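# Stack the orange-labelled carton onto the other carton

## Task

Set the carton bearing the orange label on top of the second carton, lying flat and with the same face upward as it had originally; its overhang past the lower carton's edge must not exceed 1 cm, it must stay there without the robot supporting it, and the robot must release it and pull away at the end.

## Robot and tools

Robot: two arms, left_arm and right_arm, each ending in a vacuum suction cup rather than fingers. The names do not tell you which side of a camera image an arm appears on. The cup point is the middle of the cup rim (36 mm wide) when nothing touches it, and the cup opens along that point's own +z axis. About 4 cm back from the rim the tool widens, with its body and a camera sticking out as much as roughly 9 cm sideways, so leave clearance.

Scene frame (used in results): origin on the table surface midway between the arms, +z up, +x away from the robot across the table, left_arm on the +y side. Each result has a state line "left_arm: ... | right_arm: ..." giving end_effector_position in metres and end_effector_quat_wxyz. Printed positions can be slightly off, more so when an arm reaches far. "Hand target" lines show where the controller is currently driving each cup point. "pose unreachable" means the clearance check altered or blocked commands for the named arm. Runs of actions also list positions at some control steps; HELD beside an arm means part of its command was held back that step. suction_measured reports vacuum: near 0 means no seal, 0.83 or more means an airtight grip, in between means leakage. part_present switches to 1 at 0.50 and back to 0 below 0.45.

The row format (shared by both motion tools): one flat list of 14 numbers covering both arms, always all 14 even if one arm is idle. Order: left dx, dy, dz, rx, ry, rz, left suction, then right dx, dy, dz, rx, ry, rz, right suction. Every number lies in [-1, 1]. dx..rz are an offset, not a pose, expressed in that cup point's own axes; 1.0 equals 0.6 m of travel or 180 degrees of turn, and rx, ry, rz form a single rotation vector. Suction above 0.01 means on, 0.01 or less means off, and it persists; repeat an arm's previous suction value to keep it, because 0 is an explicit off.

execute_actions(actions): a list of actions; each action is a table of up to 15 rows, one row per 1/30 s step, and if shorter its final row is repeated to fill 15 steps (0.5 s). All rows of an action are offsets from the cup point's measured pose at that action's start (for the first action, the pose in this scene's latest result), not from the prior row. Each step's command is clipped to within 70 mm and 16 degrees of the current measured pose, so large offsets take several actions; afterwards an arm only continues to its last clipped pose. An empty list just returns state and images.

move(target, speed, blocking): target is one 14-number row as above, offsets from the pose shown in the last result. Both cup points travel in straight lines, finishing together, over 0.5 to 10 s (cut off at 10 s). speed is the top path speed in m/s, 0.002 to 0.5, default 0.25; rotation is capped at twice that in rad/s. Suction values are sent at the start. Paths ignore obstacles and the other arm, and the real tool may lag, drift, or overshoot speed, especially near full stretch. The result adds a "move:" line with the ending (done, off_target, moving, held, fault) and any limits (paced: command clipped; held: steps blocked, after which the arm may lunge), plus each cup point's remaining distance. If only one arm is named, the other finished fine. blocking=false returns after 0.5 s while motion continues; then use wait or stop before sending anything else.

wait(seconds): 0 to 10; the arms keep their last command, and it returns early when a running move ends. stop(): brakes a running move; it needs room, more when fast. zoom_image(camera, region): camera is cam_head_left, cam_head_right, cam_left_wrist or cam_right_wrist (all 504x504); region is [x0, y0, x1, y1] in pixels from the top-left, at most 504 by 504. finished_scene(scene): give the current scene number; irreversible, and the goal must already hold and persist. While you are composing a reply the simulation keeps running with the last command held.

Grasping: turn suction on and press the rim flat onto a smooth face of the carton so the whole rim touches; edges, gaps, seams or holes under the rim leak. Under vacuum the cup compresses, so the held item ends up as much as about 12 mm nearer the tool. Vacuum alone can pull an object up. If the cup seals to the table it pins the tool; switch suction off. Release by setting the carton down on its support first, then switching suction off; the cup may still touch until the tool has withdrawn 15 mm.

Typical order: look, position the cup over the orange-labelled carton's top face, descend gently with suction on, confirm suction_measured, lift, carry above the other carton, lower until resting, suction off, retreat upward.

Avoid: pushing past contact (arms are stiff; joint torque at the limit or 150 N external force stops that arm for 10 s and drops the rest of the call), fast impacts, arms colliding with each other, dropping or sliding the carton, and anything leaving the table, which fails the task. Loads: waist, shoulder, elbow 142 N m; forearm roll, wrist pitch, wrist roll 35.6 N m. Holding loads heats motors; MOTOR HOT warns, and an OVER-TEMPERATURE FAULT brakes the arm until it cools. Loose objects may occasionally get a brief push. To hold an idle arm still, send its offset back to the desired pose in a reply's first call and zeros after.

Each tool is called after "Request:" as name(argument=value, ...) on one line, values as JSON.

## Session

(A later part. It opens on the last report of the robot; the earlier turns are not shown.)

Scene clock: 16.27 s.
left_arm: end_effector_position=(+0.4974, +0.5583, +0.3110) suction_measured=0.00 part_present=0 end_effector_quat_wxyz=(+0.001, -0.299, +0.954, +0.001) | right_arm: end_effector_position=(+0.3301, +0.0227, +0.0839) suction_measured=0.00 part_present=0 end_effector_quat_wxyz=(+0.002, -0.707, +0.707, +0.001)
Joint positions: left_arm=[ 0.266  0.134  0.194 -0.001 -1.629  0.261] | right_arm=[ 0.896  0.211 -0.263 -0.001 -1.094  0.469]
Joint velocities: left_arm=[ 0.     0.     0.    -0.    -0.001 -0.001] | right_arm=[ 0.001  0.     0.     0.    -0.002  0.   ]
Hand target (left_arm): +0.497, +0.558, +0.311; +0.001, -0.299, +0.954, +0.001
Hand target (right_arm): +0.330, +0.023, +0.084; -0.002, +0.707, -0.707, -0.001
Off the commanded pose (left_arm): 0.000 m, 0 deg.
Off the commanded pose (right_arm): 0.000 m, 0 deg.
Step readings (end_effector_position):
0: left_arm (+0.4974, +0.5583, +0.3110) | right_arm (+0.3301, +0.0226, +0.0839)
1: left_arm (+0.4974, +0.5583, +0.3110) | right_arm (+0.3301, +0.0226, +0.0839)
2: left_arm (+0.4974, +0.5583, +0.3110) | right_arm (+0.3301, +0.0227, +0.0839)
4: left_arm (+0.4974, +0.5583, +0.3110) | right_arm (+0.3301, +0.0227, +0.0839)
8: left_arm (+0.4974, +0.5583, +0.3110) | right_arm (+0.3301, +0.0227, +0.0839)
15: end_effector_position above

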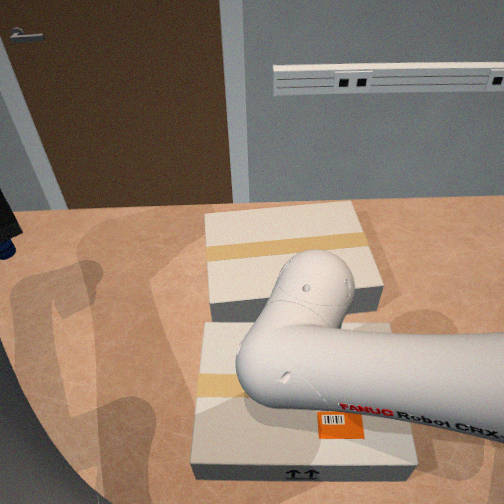

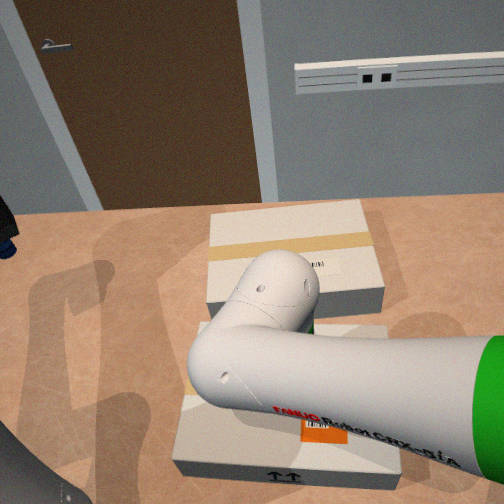

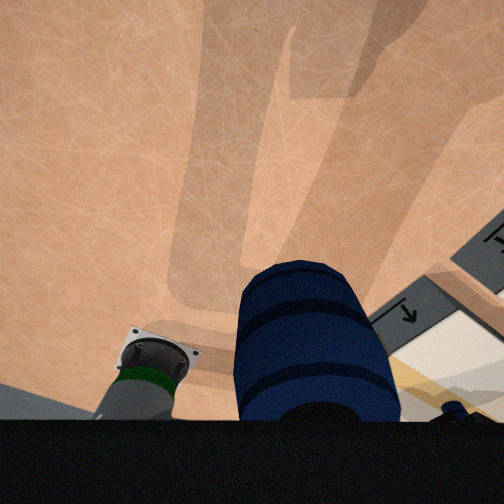

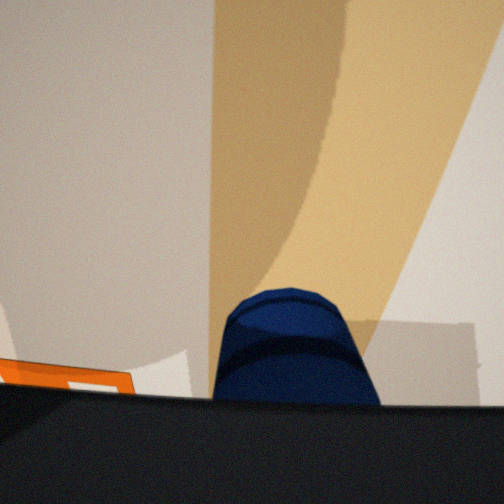

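Request:
move(target=[0,0,0,0,0,0,0, 0,0,-0.075,0,0,0,0], speed=0.1)

Request:
move(target=[0.582,-0.368,0.302,0,0,-0.3067,0, 0.2593,0.011,0,0,0,0.95,0], speed=0.5)

Request:
move(target=[0,0,0.03,0,0,0,0, 0,0,0.03,0,0,0.05,0], speed=0.1)

Scene clock: 18.53 s.
left_arm: end_effector_position=(+0.4974, +0.5583, +0.3110) suction_measured=0.00 part_present=0 end_effector_quat_wxyz=(+0.001, -0.299, +0.954, +0.001) | right_arm: end_effector_position=(+0.3301, +0.0225, +0.1289) suction_measured=0.00 part_present=0 end_effector_quat_wxyz=(+0.002, -0.707, +0.707, +0.001)
Joint positions: left_arm=[ 0.266  0.134  0.194 -0.001 -1.629  0.261] | right_arm=[ 0.896  0.164 -0.203 -0.001 -1.2    0.469]
Joint velocities: left_arm=[ 0.002  0.001  0.     0.    -0.001 -0.001] | right_arm=[ 0. -0.  0.  0. -0.  0.]
Hand target (left_arm): +0.497, +0.558, +0.311; +0.001, -0.299, +0.954, +0.001
Hand target (right_arm): +0.330, +0.023, +0.129; -0.002, +0.707, -0.707, -0.001
Off the commanded pose (left_arm): 0.000 m, 0 deg.
Off the commanded pose (right_arm): 0.000 m, 0 deg.
move: done

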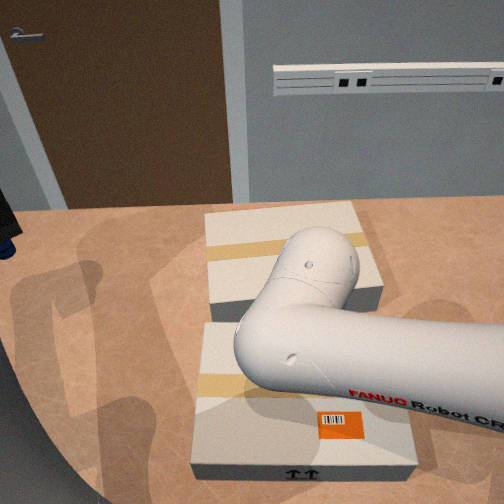

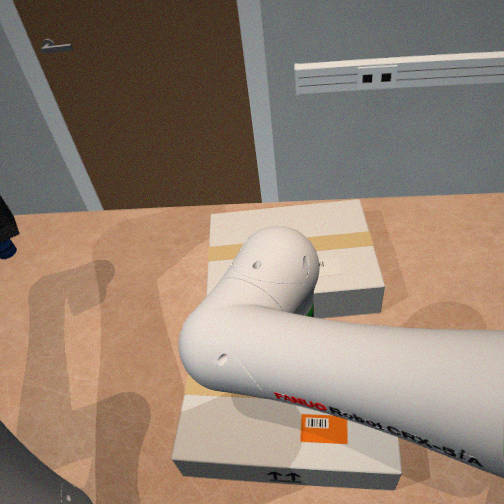

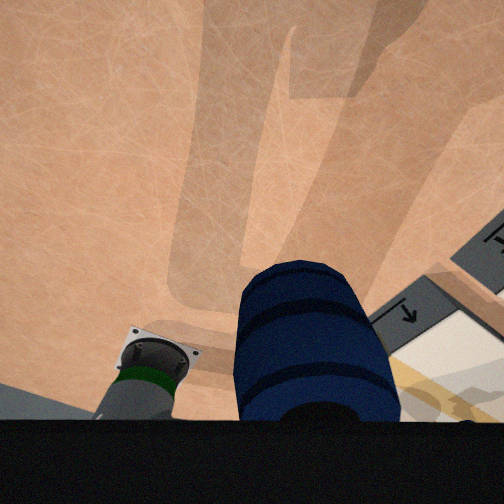

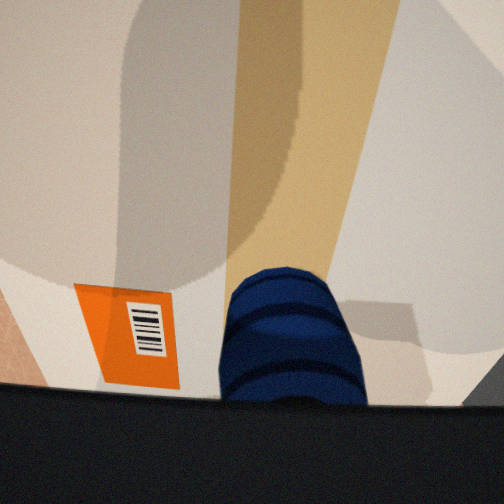

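Scene clock: 22.00 s.
left_arm: end_effector_position=(+0.3364, +0.1766, +0.1298) suction_measured=0.00 part_present=0 end_effector_quat_wxyz=(-0.001, +0.707, -0.707, +0.001) | right_arm: end_effector_position=(+0.3233, -0.1331, +0.1286) suction_measured=0.00 part_present=0 end_effector_quat_wxyz=(-0.000, +0.649, +0.760, +0.002)
Joint positions: left_arm=[-0.593  0.147 -0.221 -0.001 -1.201  2.083] | right_arm=[ 0.709 -0.105 -0.482 -0.001 -1.191 -2.328]
Joint velocities: left_arm=[ 0.001  0.001 -0.    -0.    -0.     0.002] | right_arm=[-0.     0.001 -0.001  0.004  0.002 -0.   ]
Hand target (left_arm): +0.336, +0.177, +0.130; -0.001, +0.707, -0.707, +0.001
Hand target (right_arm): +0.323, -0.133, +0.129; -0.000, +0.649, +0.760, +0.002
Off the commanded pose (left_arm): 0.002 m, 0 deg.
Off the commanded pose (right_arm): 0.000 m, 0 deg.
move: done

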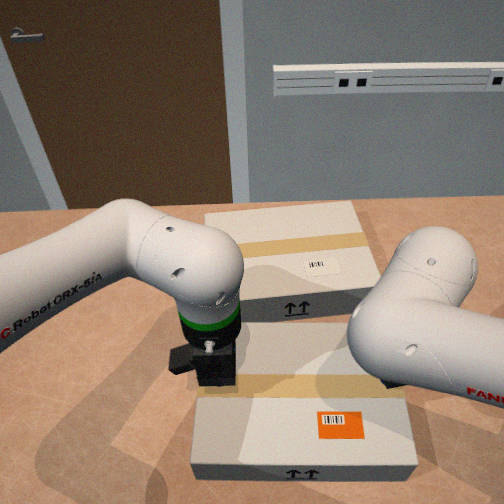

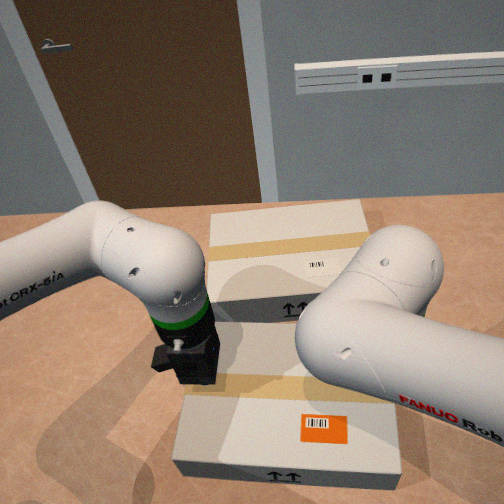

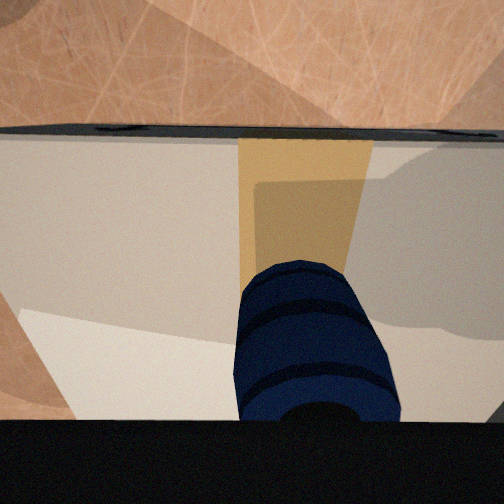

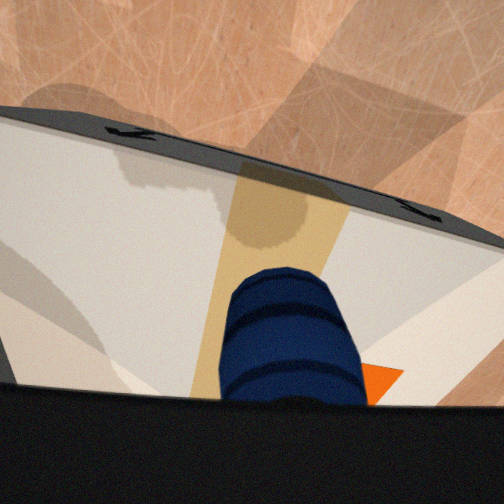

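Scene clock: 23.03 s.
left_arm: end_effector_position=(+0.3364, +0.1766, +0.1118) suction_measured=0.00 part_present=0 end_effector_quat_wxyz=(-0.001, +0.707, -0.707, +0.001) | right_arm: end_effector_position=(+0.3232, -0.1331, +0.1106) suction_measured=0.00 part_present=0 end_effector_quat_wxyz=(-0.001, +0.707, +0.707, +0.002)
Joint positions: left_arm=[-0.593  0.164 -0.247 -0.001 -1.159  2.083] | right_arm=[ 0.709 -0.086 -0.51  -0.001 -1.144 -2.485]
Joint velocities: left_arm=[-0.001 -0.001  0.001  0.    -0.001  0.001] | right_arm=[ 0.    -0.     0.001 -0.001 -0.001 -0.   ]
Hand target (left_arm): +0.336, +0.177, +0.112; -0.001, +0.707, -0.707, +0.001
Hand target (right_arm): +0.323, -0.133, +0.111; -0.001, +0.707, +0.707, +0.002
Off the commanded pose (left_arm): 0.000 m, 0 deg.
Off the commanded pose (right_arm): 0.000 m, 0 deg.
move: done

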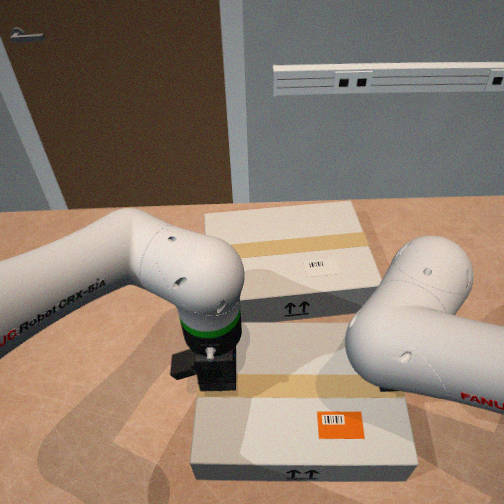

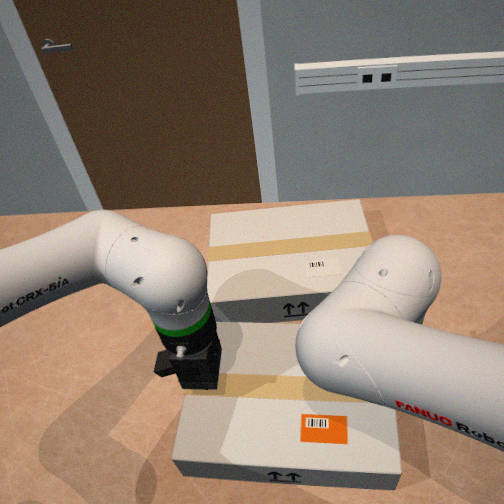

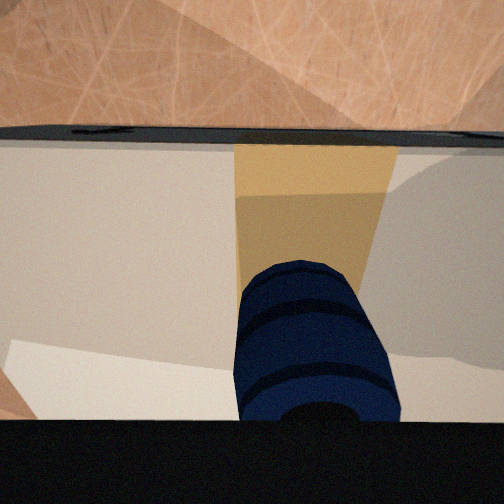

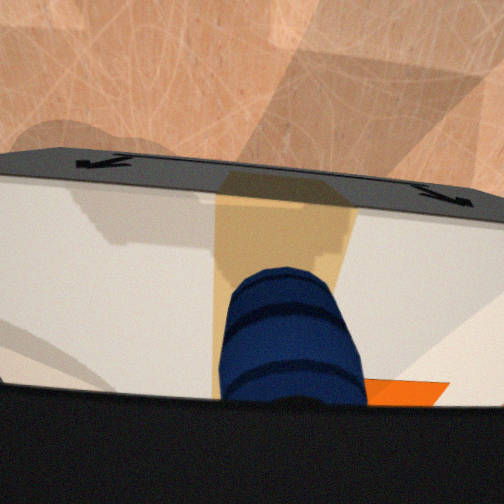

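Request:
move(target=[-0.008,-0.005,0.02,0,0,0,0, 0.008,0.005,0.018,0,0,0,0], speed=0.05)

Request:
move(target=[0,0,0.02,0,0,0,1, 0,0,0.02,0,0,0,1], speed=0.015)

Scene clock: 23.90 s.
left_arm: end_effector_position=(+0.3394, +0.1814, +0.0998) suction_measured=0.00 part_present=0 end_effector_quat_wxyz=(-0.001, +0.707, -0.707, +0.001) | right_arm: end_effector_position=(+0.3263, -0.1283, +0.0998) suction_measured=0.00 part_present=0 end_effector_quat_wxyz=(-0.001, +0.707, +0.707, +0.002)
Joint positions: left_arm=[-0.581  0.173 -0.266 -0.001 -1.13   2.071] | right_arm=[ 0.711 -0.059 -0.513 -0.001 -1.114 -2.487]
Joint velocities: left_arm=[-0.001 -0.002 -0.     0.    -0.    -0.   ] | right_arm=[ 0.     0.     0.     0.001  0.001 -0.   ]
Hand target (left_arm): +0.339, +0.181, +0.100; -0.001, +0.707, -0.707, +0.001
Hand target (right_arm): +0.326, -0.128, +0.100; -0.001, +0.707, +0.707, +0.002
Off the commanded pose (left_arm): 0.000 m, 0 deg.
Off the commanded pose (right_arm): 0.000 m, 0 deg.
move: done

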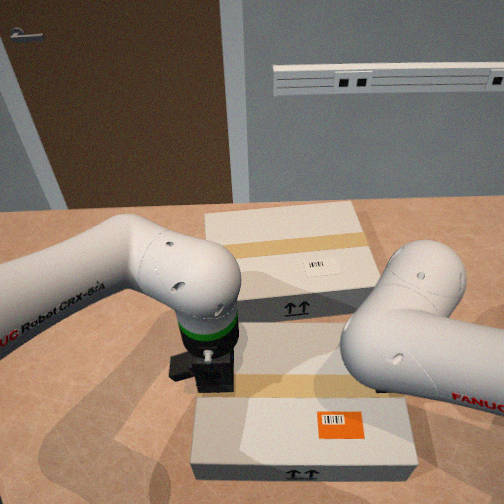

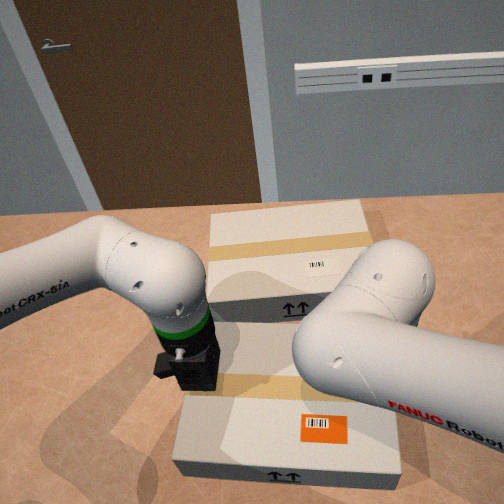

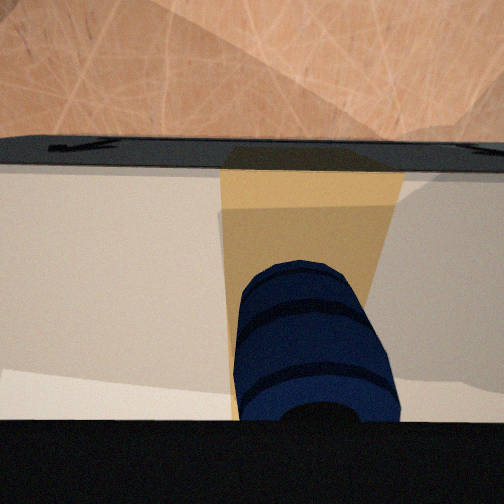

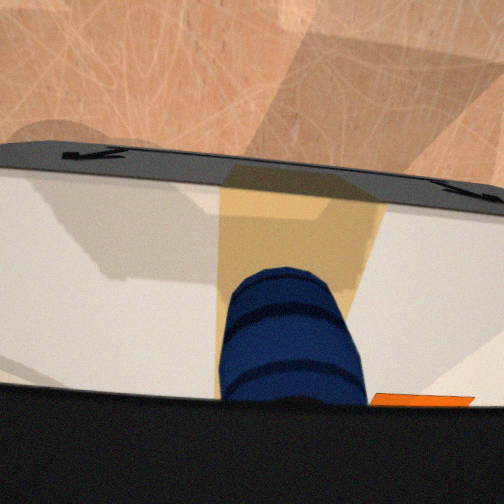

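Scene clock: 24.93 s.
left_arm: end_effector_position=(+0.3394, +0.1814, +0.0878) suction_measured=0.93 part_present=1 end_effector_quat_wxyz=(-0.001, +0.707, -0.707, +0.001) | right_arm: end_effector_position=(+0.3263, -0.1282, +0.0878) suction_measured=0.85 part_present=1 end_effector_quat_wxyz=(-0.001, +0.707, +0.707, +0.002)
Joint positions: left_arm=[-0.581  0.187 -0.281 -0.001 -1.101  2.071] | right_arm=[ 0.711 -0.044 -0.529 -0.001 -1.082 -2.487]
Joint velocities: left_arm=[-0.001 -0.     0.    -0.    -0.     0.001] | right_arm=[ 0.001 -0.    -0.001 -0.     0.    -0.   ]
Hand target (left_arm): +0.339, +0.181, +0.088; -0.001, +0.707, -0.707, +0.001
Hand target (right_arm): +0.326, -0.128, +0.088; -0.001, +0.707, +0.707, +0.002
Off the commanded pose (left_arm): 0.000 m, 0 deg.
Off the commanded pose (right_arm): 0.000 m, 0 deg.
move: done

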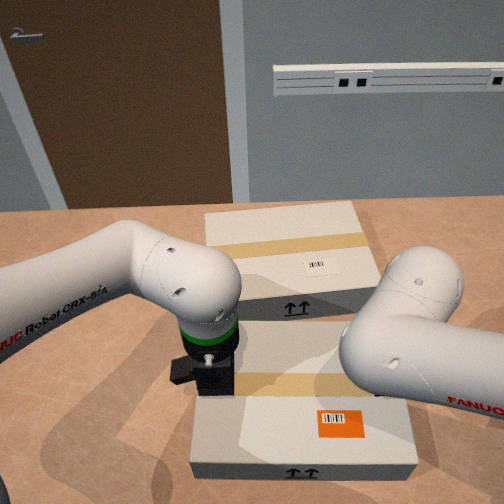

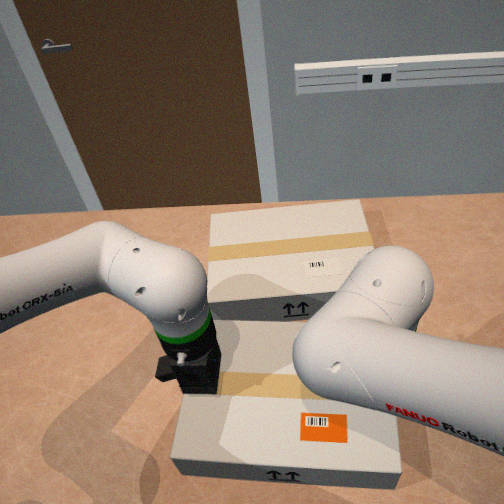

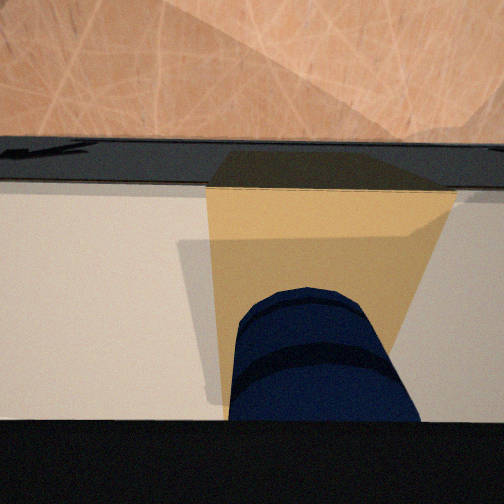

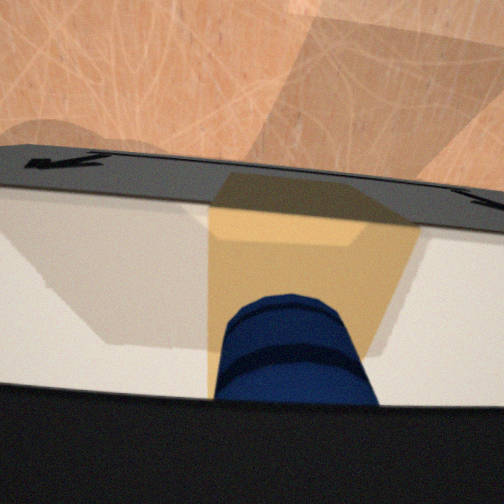

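Both sealed. Lift by 13 cm.

Request:
move(target=[0,0,-0.22,0,0,0,1, 0,0,-0.22,0,0,0,1], speed=0.06)

Scene clock: 27.43 s.
left_arm: end_effector_position=(+0.3395, +0.1814, +0.2199) suction_measured=0.93 part_present=1 end_effector_quat_wxyz=(-0.001, +0.707, -0.707, +0.001) | right_arm: end_effector_position=(+0.3261, -0.1287, +0.2199) suction_measured=0.85 part_present=1 end_effector_quat_wxyz=(-0.001, +0.707, +0.707, +0.002)
Joint positions: left_arm=[-0.581  0.086 -0.072 -0.001 -1.412  2.071] | right_arm=[ 0.711 -0.155 -0.305 -0.001 -1.418 -2.487]
Joint velocities: left_arm=[ 0.002 -0.001 -0.    -0.     0.    -0.   ] | right_arm=[-0.001  0.     0.002 -0.002  0.001 -0.   ]
Hand target (left_arm): +0.340, +0.181, +0.220; -0.001, +0.707, -0.707, +0.001
Hand target (right_arm): +0.326, -0.129, +0.220; -0.001, +0.707, +0.707, +0.002
Off the commanded pose (left_arm): 0.000 m, 0 deg.
Off the commanded pose (right_arm): 0.000 m, 0 deg.
move: done

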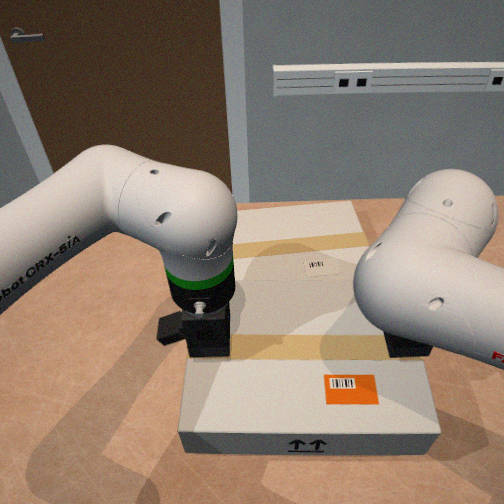

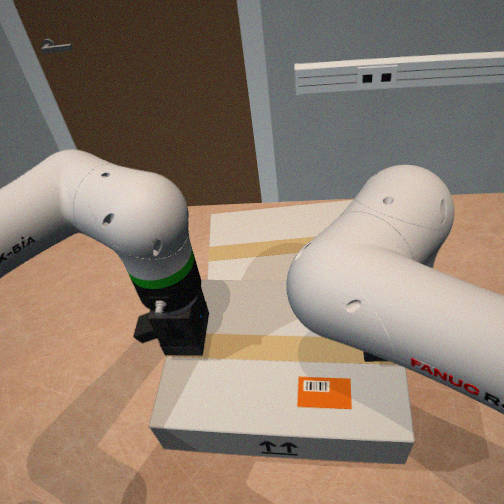

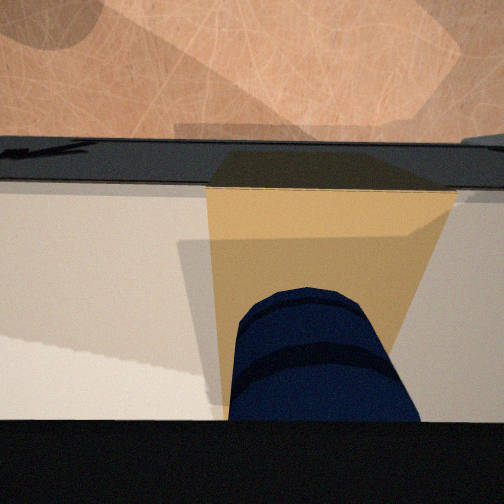

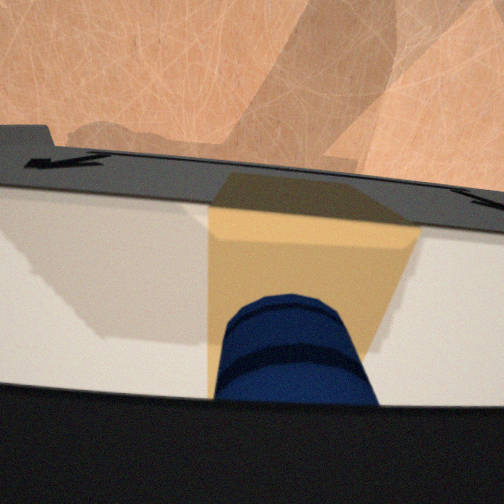

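Request:
move(target=[-0.0008,-0.5682,0,0,0,-0.0417,1, 0.0023,0.6358,0,0,0,-0.0417,1], speed=0.08)

Request:
move(target=[0,0,0.05,0,0,0,1, 0,0,0.05,0,0,0,1], speed=0.03)

Scene clock: 32.70 s.
left_arm: end_effector_position=(+0.6803, +0.1823, +0.2192) suction_measured=0.93 part_present=1 end_effector_quat_wxyz=(-0.001, +0.752, -0.659, +0.001) | right_arm: end_effector_position=(+0.7075, -0.1284, +0.2206) suction_measured=0.85 part_present=1 end_effector_quat_wxyz=(+0.000, +0.659, +0.752, +0.002)
Joint positions: left_arm=[-0.364  0.931  1.154 -0.001 -1.793  1.985] | right_arm=[ 0.26   0.811  0.949 -0.001 -1.706 -1.905]
Joint velocities: left_arm=[-0.001  0.002  0.004  0.    -0.001  0.001] | right_arm=[ 0.     0.001  0.    -0.003  0.    -0.   ]
Hand target (left_arm): +0.680, +0.182, +0.219; -0.001, +0.752, -0.659, +0.001
Hand target (right_arm): +0.708, -0.128, +0.221; +0.000, +0.659, +0.752, +0.002
Off the commanded pose (left_arm): 0.001 m, 0 deg.
Off the commanded pose (right_arm): 0.001 m, 0 deg.
move: done

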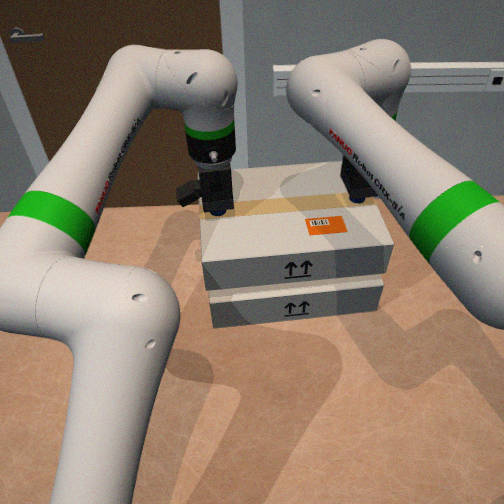

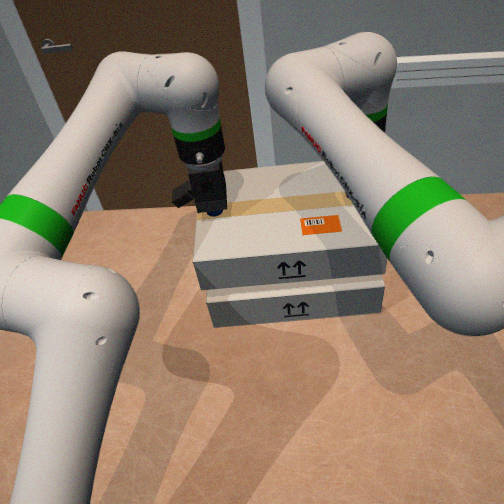

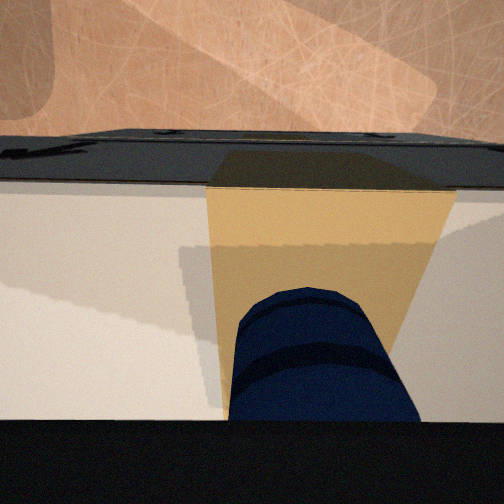

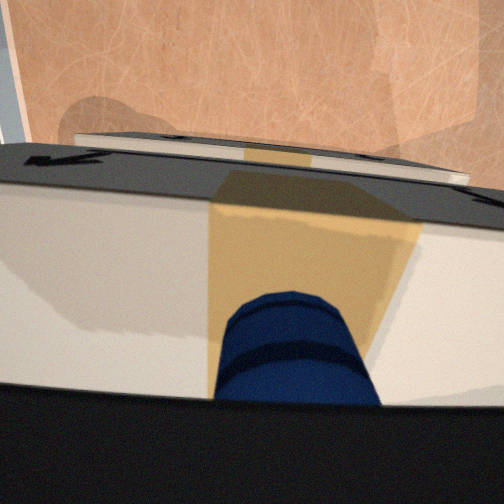

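Scene clock: 33.93 s.
left_arm: end_effector_position=(+0.6803, +0.1823, +0.1892) suction_measured=0.93 part_present=1 end_effector_quat_wxyz=(-0.001, +0.752, -0.659, +0.001) | right_arm: end_effector_position=(+0.7076, -0.1283, +0.1907) suction_measured=0.85 part_present=1 end_effector_quat_wxyz=(+0.000, +0.659, +0.752, +0.002)
Joint positions: left_arm=[-0.364  0.903  1.034 -0.001 -1.7    1.985] | right_arm=[ 0.26   0.8    0.86  -0.001 -1.628 -1.905]
Joint velocities: left_arm=[ 0.001  0.    -0.001 -0.     0.002  0.   ] | right_arm=[-0.002  0.     0.002 -0.001  0.    -0.   ]
Hand target (left_arm): +0.680, +0.182, +0.189; -0.001, +0.752, -0.659, +0.001
Hand target (right_arm): +0.708, -0.128, +0.191; +0.000, +0.659, +0.752, +0.002
Off the commanded pose (left_arm): 0.000 m, 0 deg.
Off the commanded pose (right_arm): 0.000 m, 0 deg.
move: done

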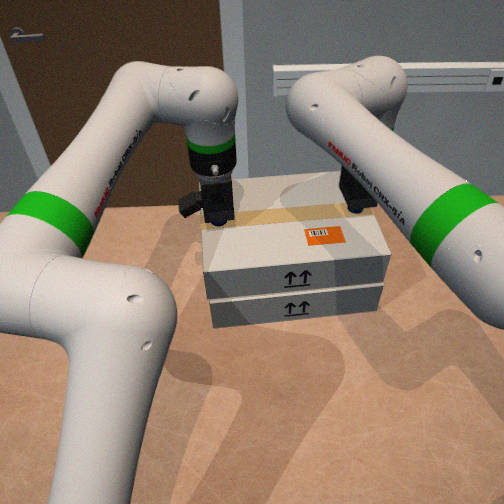

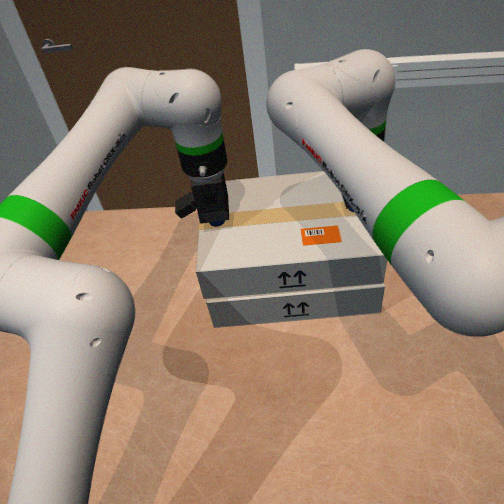

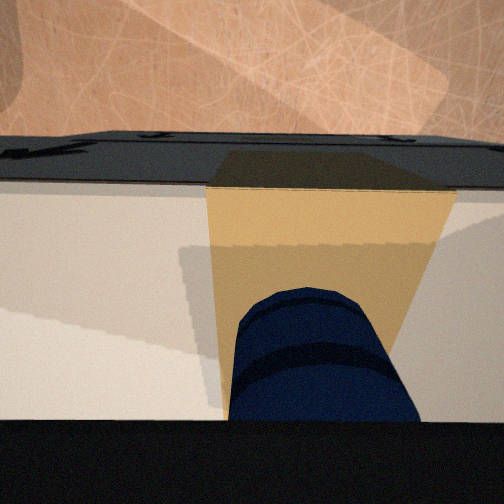

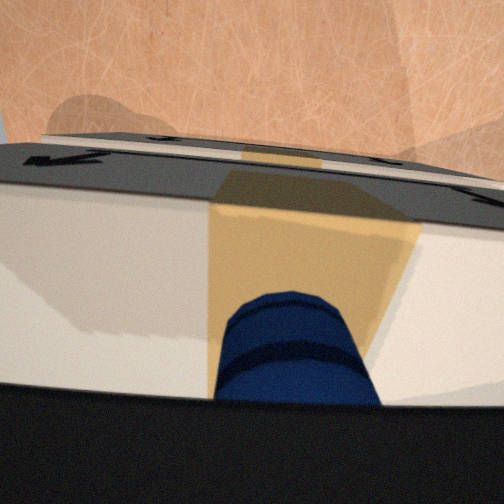

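Request:
move(target=[0.005,0,0.009,0,0,0,1, -0.005,0,0.0115,0,0,0,1], speed=0.015)

Request:
zoom_image(camera="cam_head_left", region=[190, 230, 400, 340])

Request:
zoom_image(camera="cam_right_wrist", region=[0, 110, 504, 230])

Request:
zoom_image(camera="cam_left_wrist", region=[0, 100, 504, 220])

Scene clock: 34.83 s.
left_arm: end_effector_position=(+0.6807, +0.1793, +0.1838) suction_measured=0.93 part_present=1 end_effector_quat_wxyz=(-0.001, +0.752, -0.659, +0.001) | right_arm: end_effector_position=(+0.7081, -0.1313, +0.1839) suction_measured=0.85 part_present=1 end_effector_quat_wxyz=(+0.000, +0.659, +0.752, +0.002)
Joint positions: left_arm=[-0.367  0.907  1.029 -0.001 -1.691  1.988] | right_arm=[ 0.256  0.797  0.839 -0.001 -1.61  -1.901]
Joint velocities: left_arm=[-0.     0.    -0.     0.     0.001 -0.001] | right_arm=[-0.001  0.    -0.     0.002 -0.001 -0.   ]
Hand target (left_arm): +0.681, +0.179, +0.184; -0.001, +0.752, -0.659, +0.001
Hand target (right_arm): +0.708, -0.131, +0.184; +0.000, +0.659, +0.752, +0.002
Off the commanded pose (left_arm): 0.000 m, 0 deg.
Off the commanded pose (right_arm): 0.000 m, 0 deg.
move: done

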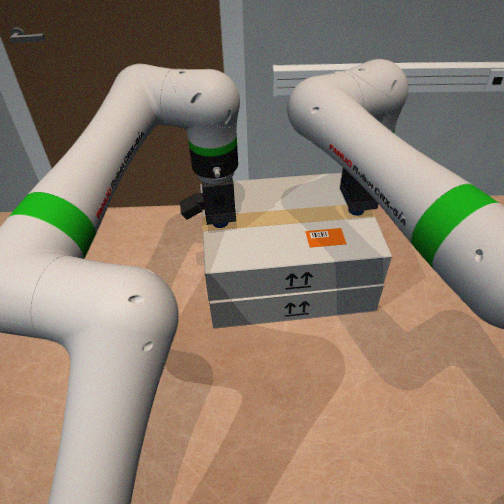

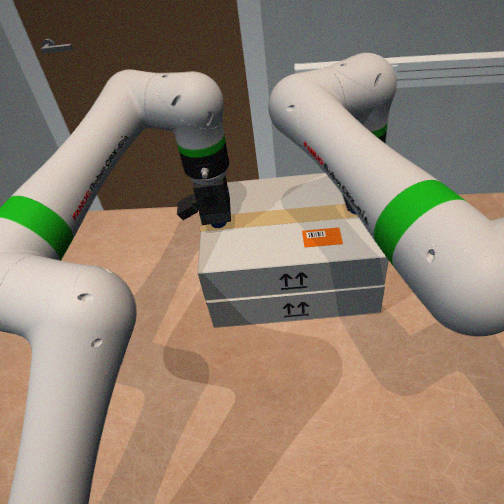

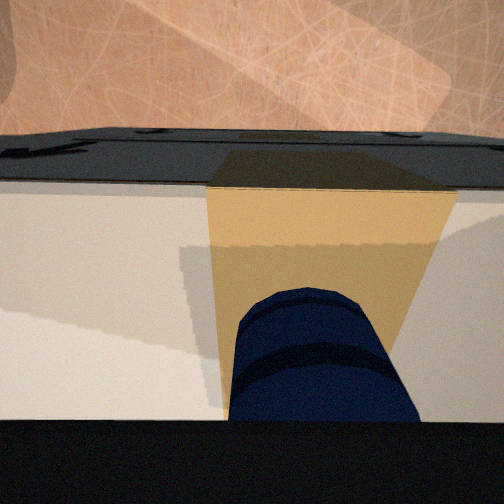

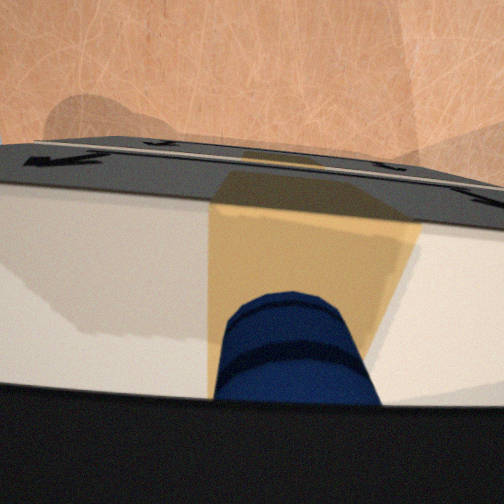

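Region (190, 230, 400, 340) of cam_head_left's 504x504 image, scaled by 2.400, with more detail than that image has; it fills the top 264 rows of this view, and the rest is white.

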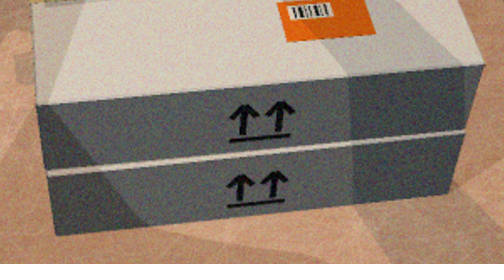

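Region (0, 110, 504, 230) of cam_right_wrist's 504x504 image, scaled by 1.000; it fills the top 120 rows of this view, and the rest is white.

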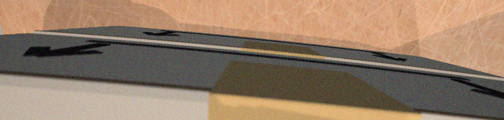

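Region (0, 100, 504, 220) of cam_left_wrist's 504x504 image, scaled by 1.000; it fills the top 120 rows of this view, and the rest is white.

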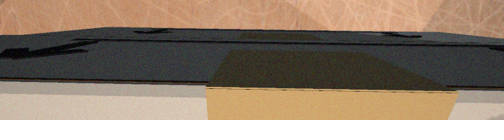

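Request:
move(target=[0.0015,0,0.009,0,0,0,1, -0.0015,0,0.009,0,0,0,1], speed=0.01)

Request:
zoom_image(camera="cam_head_left", region=[190, 230, 400, 340])

Request:
zoom_image(camera="cam_right_wrist", region=[0, 110, 200, 210])

Request:
zoom_image(camera="cam_left_wrist", region=[0, 100, 200, 200])

Scene clock: 45.50 s.
left_arm: end_effector_position=(+0.6808, +0.1784, +0.1784) suction_measured=0.93 part_present=1 end_effector_quat_wxyz=(-0.001, +0.752, -0.659, +0.001) | right_arm: end_effector_position=(+0.7086, -0.1313, +0.1827) suction_measured=0.85 part_present=1 end_effector_quat_wxyz=(+0.001, +0.659, +0.752, +0.004)
Joint positions: left_arm=[-0.368  0.907  1.016 -0.001 -1.678  1.989] | right_arm=[ 0.256  0.792  0.829 -0.001 -1.599 -1.9  ]
Joint velocities: left_arm=[-0.001 -0.001 -0.    -0.     0.001 -0.   ] | right_arm=[ 0.001 -0.     0.002  0.001 -0.    -0.   ]
Hand target (left_arm): +0.681, +0.178, +0.178; -0.001, +0.752, -0.659, +0.001
Hand target (right_arm): +0.709, -0.131, +0.183; +0.001, +0.659, +0.752, +0.004
Off the commanded pose (left_arm): 0.000 m, 0 deg.
Off the commanded pose (right_arm): 0.004 m, 0 deg.
FORCE FAULT: contact force on the right arm reached its limit, and that arm stopped for 10 seconds. The contact can be on any part of that arm, not only on its tool. That time counts as 19 of the actions that you can send in this scene. That arm's remaining commands of this call were not run. That arm holds still and accepts commands again. Move the arm away from the contact; if what it grips holds it there, let go first. Pushing or pulling that hard again can fault the arm again.
move: fault (right_arm)

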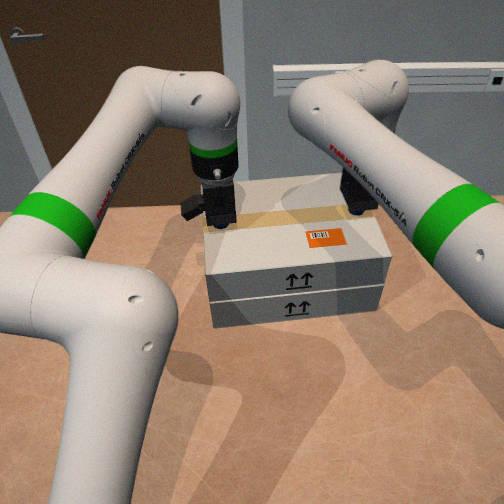

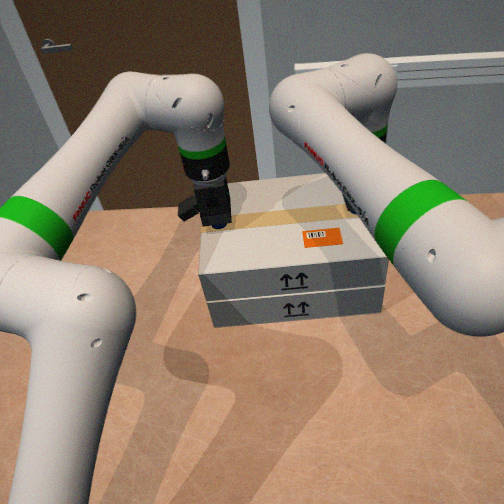

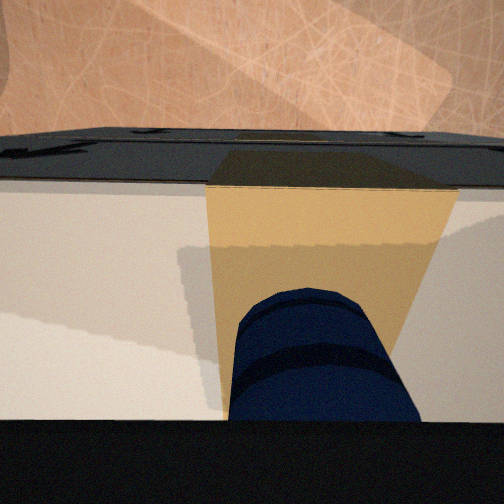

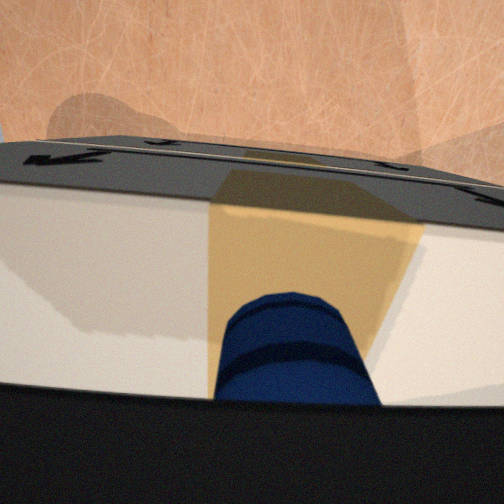

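Region (190, 230, 400, 340) of cam_head_left's 504x504 image, scaled by 2.400, with more detail than that image has; it fills the top 264 rows of this view, and the rest is white.

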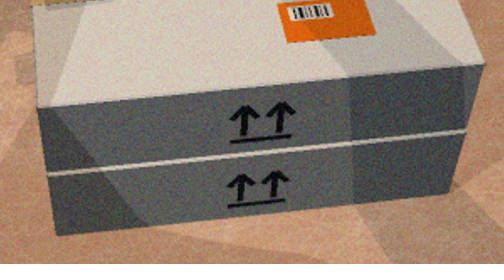

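Region (0, 110, 200, 210) of cam_right_wrist's 504x504 image, scaled by 2.520, with more detail than that image has.

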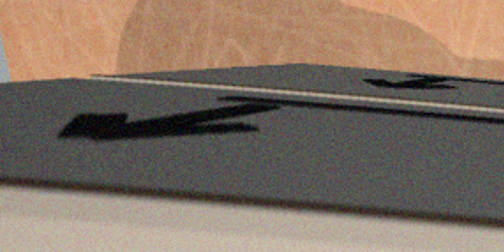

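Region (0, 100, 200, 200) of cam_left_wrist's 504x504 image, scaled by 2.520, with more detail than that image has.

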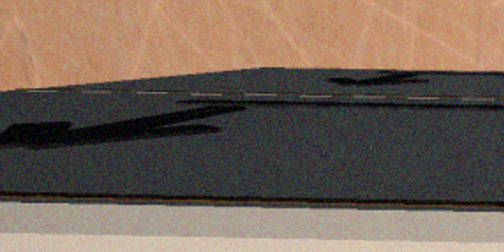

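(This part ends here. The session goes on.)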